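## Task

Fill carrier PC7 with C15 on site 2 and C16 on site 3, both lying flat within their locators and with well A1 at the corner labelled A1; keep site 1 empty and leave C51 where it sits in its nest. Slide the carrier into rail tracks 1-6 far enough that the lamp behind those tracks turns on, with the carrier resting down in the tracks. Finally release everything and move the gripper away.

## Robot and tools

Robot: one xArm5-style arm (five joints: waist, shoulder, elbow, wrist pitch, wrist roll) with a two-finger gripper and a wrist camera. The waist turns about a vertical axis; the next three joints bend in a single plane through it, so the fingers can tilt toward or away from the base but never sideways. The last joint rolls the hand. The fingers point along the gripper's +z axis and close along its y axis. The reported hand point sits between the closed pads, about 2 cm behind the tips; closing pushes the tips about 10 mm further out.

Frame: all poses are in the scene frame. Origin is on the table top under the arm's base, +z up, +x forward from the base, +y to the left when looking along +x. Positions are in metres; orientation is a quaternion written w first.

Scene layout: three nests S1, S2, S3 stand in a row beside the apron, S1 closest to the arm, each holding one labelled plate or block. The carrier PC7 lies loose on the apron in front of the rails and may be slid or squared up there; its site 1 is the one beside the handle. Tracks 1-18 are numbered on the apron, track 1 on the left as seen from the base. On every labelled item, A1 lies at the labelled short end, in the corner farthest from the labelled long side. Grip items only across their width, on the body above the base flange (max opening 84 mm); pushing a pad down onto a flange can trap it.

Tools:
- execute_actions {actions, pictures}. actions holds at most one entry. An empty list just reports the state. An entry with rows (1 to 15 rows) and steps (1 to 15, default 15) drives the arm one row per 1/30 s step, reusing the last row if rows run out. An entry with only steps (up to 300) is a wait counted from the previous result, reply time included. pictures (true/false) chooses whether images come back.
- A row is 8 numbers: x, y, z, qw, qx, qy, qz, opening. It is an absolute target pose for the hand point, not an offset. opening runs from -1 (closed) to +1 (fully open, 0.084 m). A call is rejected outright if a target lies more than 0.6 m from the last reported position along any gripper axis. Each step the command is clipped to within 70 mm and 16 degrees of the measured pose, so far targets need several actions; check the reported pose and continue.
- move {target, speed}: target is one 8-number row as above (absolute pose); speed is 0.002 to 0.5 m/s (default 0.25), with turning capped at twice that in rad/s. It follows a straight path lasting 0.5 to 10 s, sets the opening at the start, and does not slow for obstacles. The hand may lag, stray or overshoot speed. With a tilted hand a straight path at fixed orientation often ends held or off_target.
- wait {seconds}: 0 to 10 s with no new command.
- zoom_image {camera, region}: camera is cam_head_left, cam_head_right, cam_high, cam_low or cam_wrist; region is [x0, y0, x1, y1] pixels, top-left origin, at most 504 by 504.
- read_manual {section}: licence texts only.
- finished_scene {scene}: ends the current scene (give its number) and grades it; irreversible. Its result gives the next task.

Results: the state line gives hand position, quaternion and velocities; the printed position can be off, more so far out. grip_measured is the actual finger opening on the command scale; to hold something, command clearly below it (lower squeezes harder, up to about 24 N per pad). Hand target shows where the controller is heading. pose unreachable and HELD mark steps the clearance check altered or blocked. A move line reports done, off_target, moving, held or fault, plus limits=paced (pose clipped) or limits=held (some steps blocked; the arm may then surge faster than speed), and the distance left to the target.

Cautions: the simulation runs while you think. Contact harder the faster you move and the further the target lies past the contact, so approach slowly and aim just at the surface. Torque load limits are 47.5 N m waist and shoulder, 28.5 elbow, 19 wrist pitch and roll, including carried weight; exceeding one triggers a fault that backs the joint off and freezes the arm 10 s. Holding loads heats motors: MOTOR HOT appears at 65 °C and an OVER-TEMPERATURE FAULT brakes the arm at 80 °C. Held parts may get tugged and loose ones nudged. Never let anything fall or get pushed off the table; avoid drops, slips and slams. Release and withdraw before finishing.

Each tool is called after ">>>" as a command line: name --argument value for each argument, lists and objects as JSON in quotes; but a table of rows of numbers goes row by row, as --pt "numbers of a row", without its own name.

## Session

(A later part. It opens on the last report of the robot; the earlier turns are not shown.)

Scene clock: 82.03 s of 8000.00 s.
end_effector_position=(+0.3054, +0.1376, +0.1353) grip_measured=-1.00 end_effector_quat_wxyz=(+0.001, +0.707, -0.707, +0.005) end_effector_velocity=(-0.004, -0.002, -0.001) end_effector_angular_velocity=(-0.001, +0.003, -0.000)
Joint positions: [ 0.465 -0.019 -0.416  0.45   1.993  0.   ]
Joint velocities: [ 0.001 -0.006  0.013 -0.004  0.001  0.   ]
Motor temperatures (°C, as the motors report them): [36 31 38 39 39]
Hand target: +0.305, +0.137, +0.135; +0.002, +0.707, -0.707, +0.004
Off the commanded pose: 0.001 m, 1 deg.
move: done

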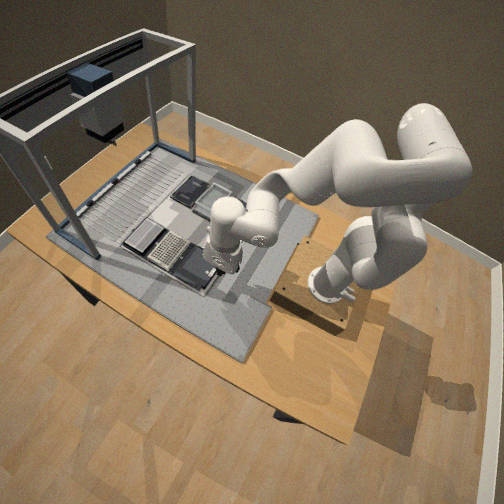

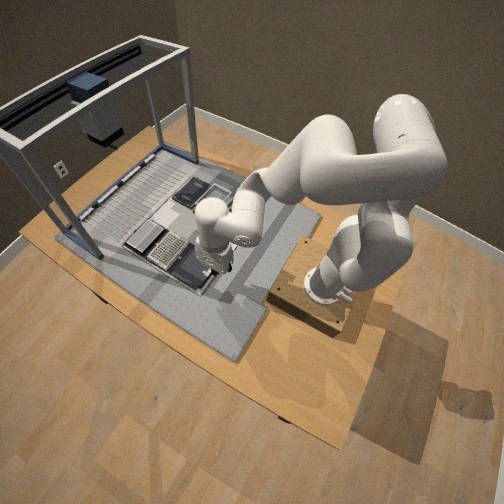

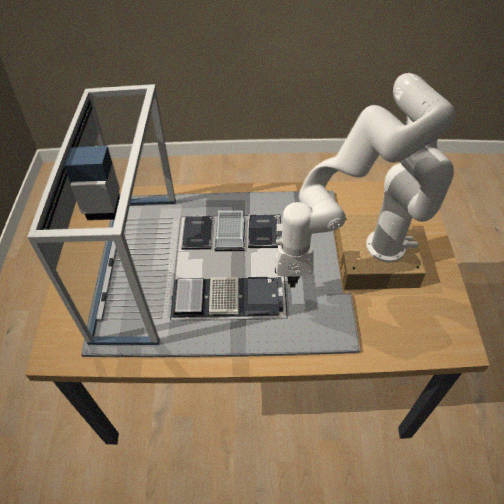

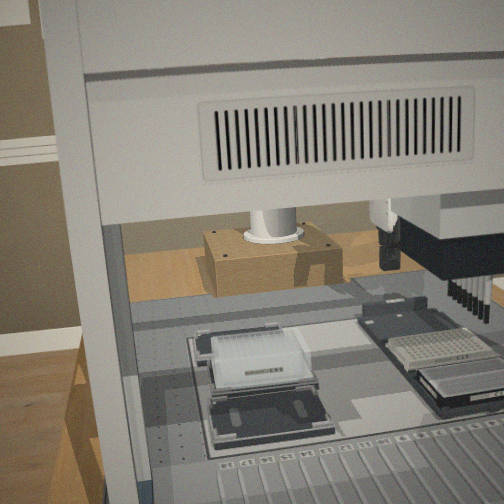

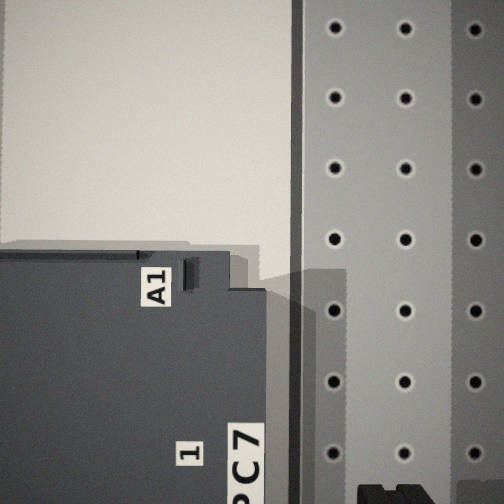

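>>> move --target '[0.305,0.135,0.074,0,0.7071,-0.7071,0,-1]' --speed 0.08

>>> move --target '[0.52,0.134,0.074,0,0.7071,-0.7071,0,-1]' --speed 0.03

>>> move --target '[0.532,0.134,0.074,0,0.7071,-0.7071,0,-1]' --speed 0.01

>>> move --target '[0.38,0.134,0.17,0,0.7071,-0.7071,0,-1]'

Scene clock: 87.23 s of 8000.00 s.
end_effector_position=(+0.3052, +0.1351, +0.0743) grip_measured=-1.00 end_effector_quat_wxyz=(+0.001, +0.707, -0.707, +0.004) end_effector_velocity=(-0.000, -0.000, -0.001) end_effector_angular_velocity=(-0.000, +0.001, -0.000)
Joint positions: [ 0.46   0.22  -0.428  0.221  1.988  0.   ]
Joint velocities: [-0.     0.005  0.    -0.004  0.     0.   ]
Motor temperatures (°C, as the motors report them): [36 31 38 39 39]
Hand target: +0.305, +0.135, +0.074; +0.002, +0.707, -0.707, +0.004
Off the commanded pose: 0.000 m, 1 deg.
After step 90, 1.03 s passed at rest.
move: done

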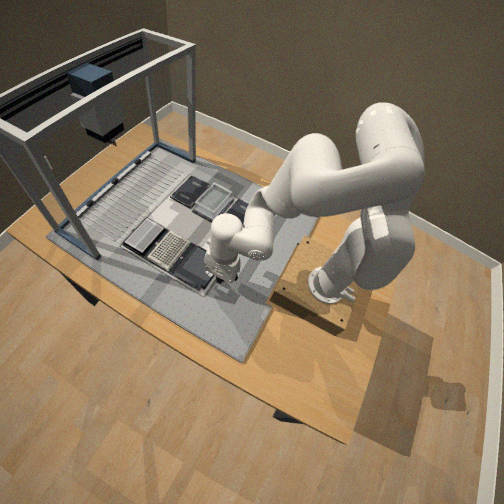

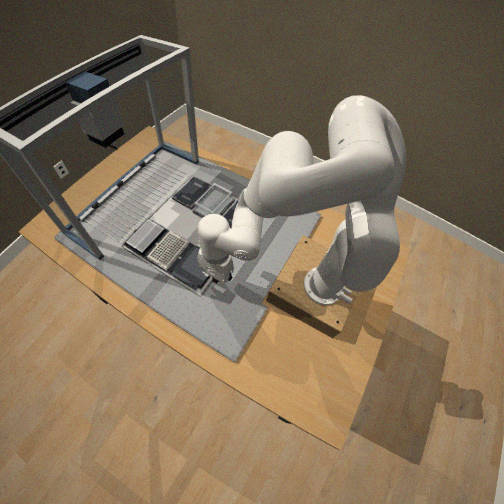

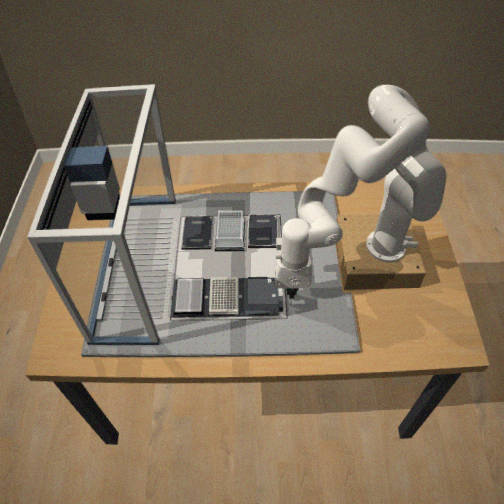

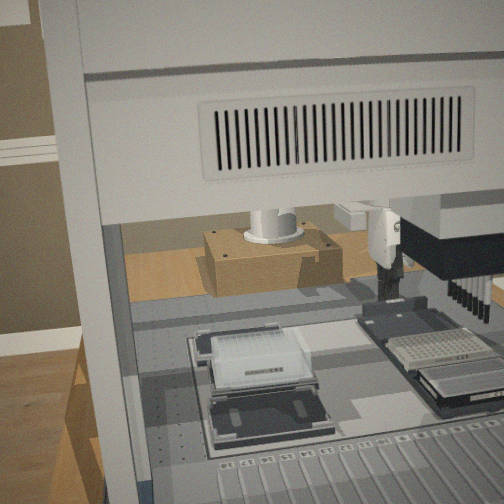

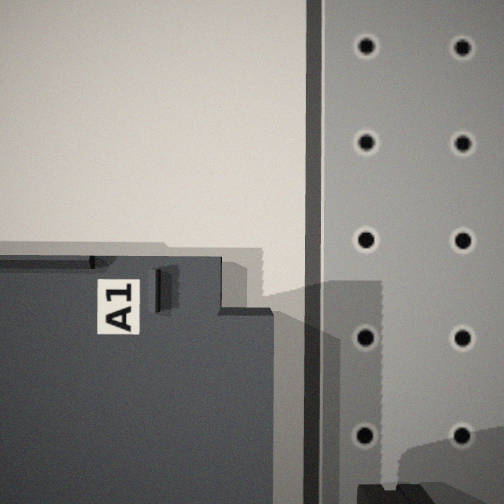

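Scene clock: 94.70 s of 8000.00 s.
end_effector_position=(+0.5199, +0.1338, +0.0739) grip_measured=-1.00 end_effector_quat_wxyz=(+0.002, +0.707, -0.707, +0.003) end_effector_velocity=(+0.001, +0.000, +0.000) end_effector_angular_velocity=(-0.000, +0.001, +0.000)
Joint positions: [ 0.295  0.66  -1.22   0.575  1.823  0.   ]
Joint velocities: [-0.     0.003 -0.006  0.005 -0.001  0.   ]
Motor temperatures (°C, as the motors report them): [36 31 38 39 39]
Hand target: +0.520, +0.134, +0.074; +0.002, +0.707, -0.707, +0.003
Off the commanded pose: 0.000 m, 0 deg.
move: done

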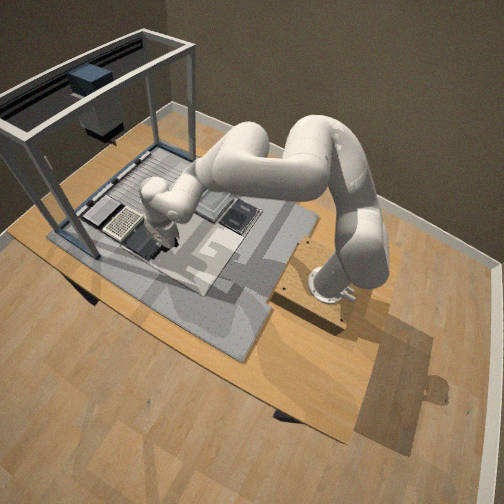

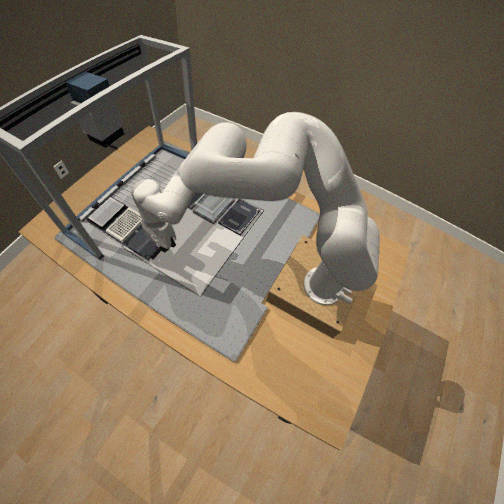

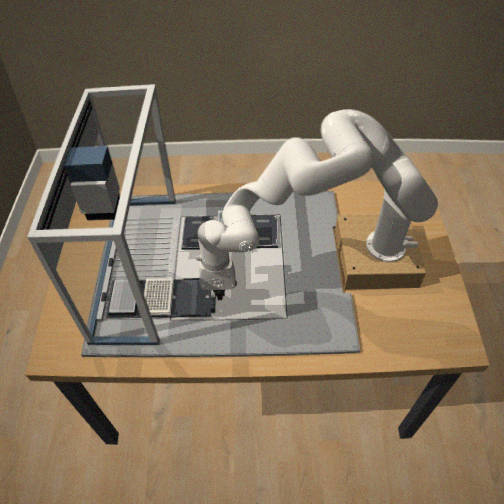

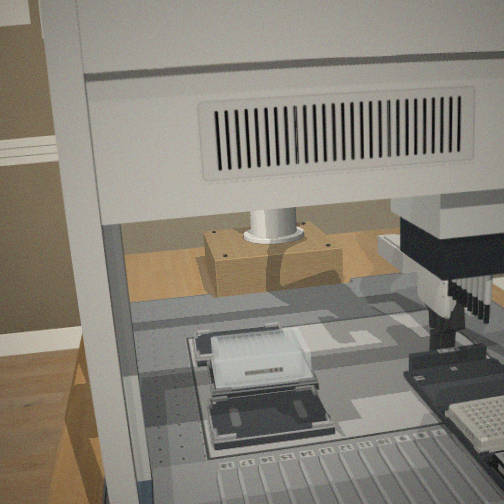

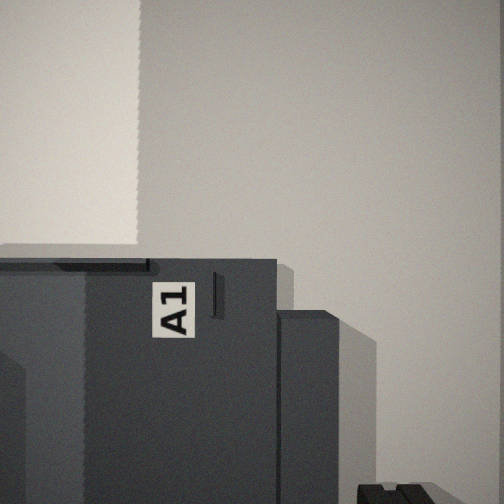

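Scene clock: 96.13 s of 8000.00 s.
end_effector_position=(+0.5299, +0.1339, +0.0728) grip_measured=-1.00 end_effector_quat_wxyz=(+0.004, +0.707, -0.707, +0.002) end_effector_velocity=(+0.002, +0.001, +0.000) end_effector_angular_velocity=(+0.000, -0.000, +0.001)
Joint positions: [ 0.29   0.69  -1.271  0.603  1.818  0.   ]
Joint velocities: [ 0.     0.004 -0.008  0.004 -0.001  0.   ]
Motor temperatures (°C, as the motors report them): [36 31 38 39 39]
Hand target: +0.532, +0.134, +0.074; +0.002, +0.707, -0.707, +0.003
Off the commanded pose: 0.002 m, 0 deg.
move: done

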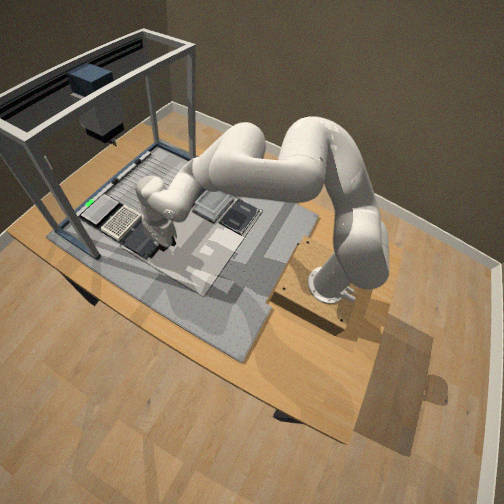

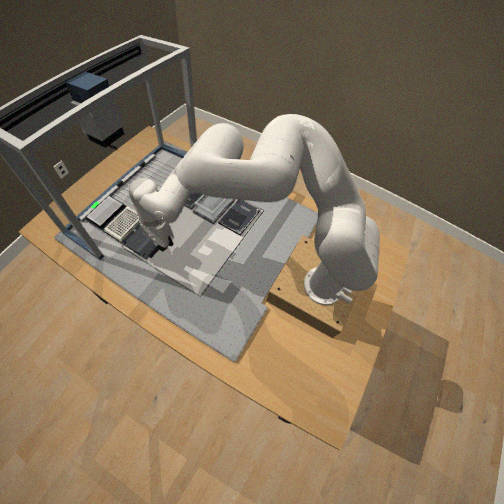

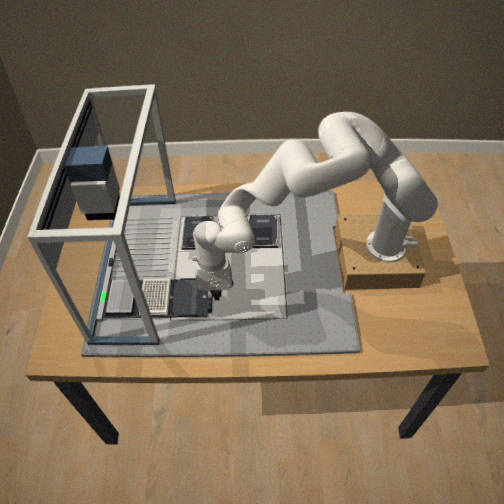

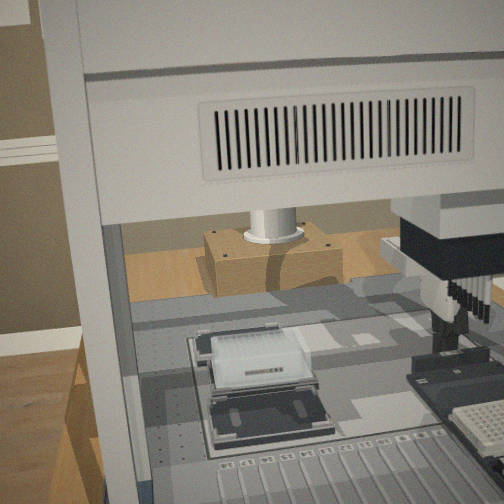

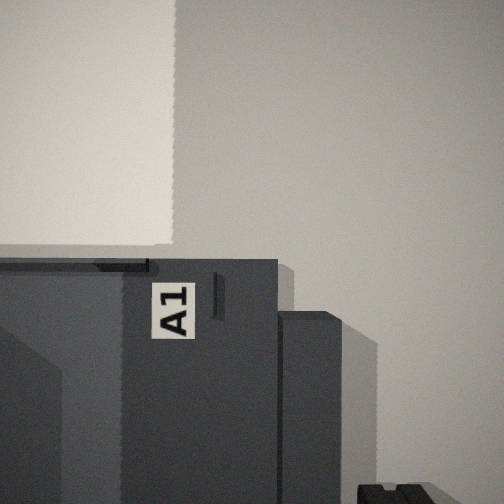

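Scene clock: 97.43 s of 8000.00 s.
end_effector_position=(+0.3801, +0.1341, +0.1697) grip_measured=-1.00 end_effector_quat_wxyz=(+0.002, +0.707, -0.707, +0.004) end_effector_velocity=(-0.001, +0.000, +0.001) end_effector_angular_velocity=(+0.000, -0.001, +0.000)
Joint positions: [ 0.38   0.074 -0.675  0.617  1.909  0.   ]
Joint velocities: [ 0.001 -0.007  0.005  0.002  0.001  0.   ]
Motor temperatures (°C, as the motors report them): [36 31 38 39 39]
Hand target: +0.380, +0.134, +0.170; +0.002, +0.707, -0.707, +0.004
Off the commanded pose: 0.000 m, 0 deg.
move: done

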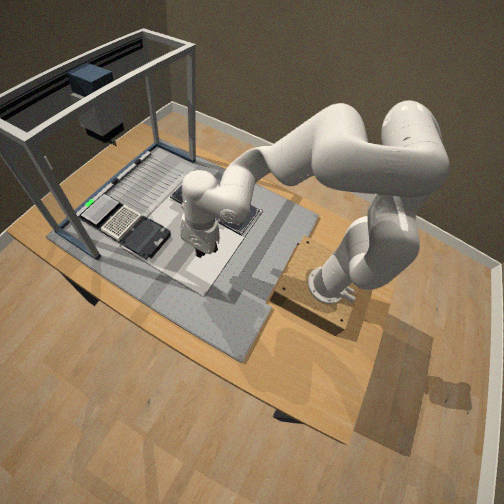

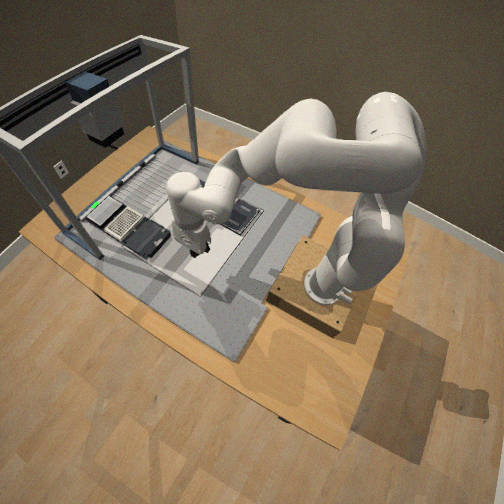

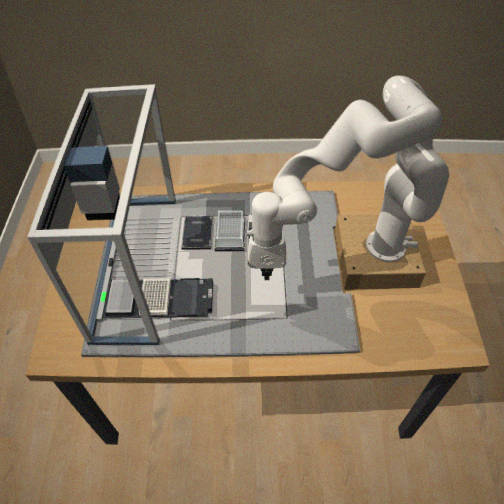

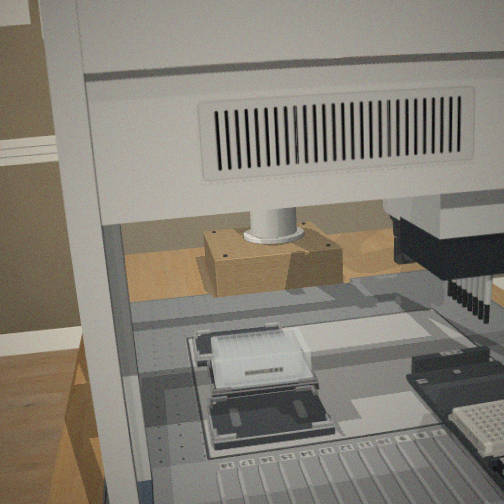

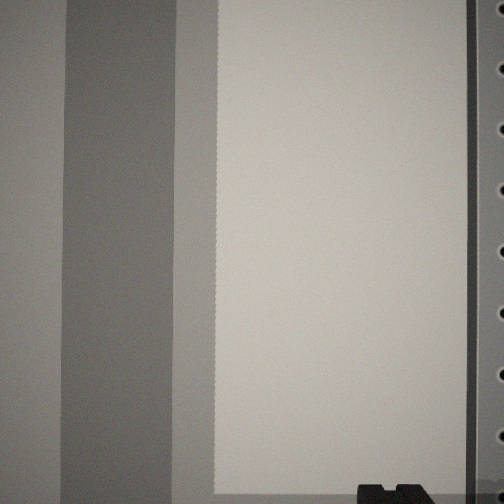

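>>> finished_scene --scene 2

The scene is finished: the task was done.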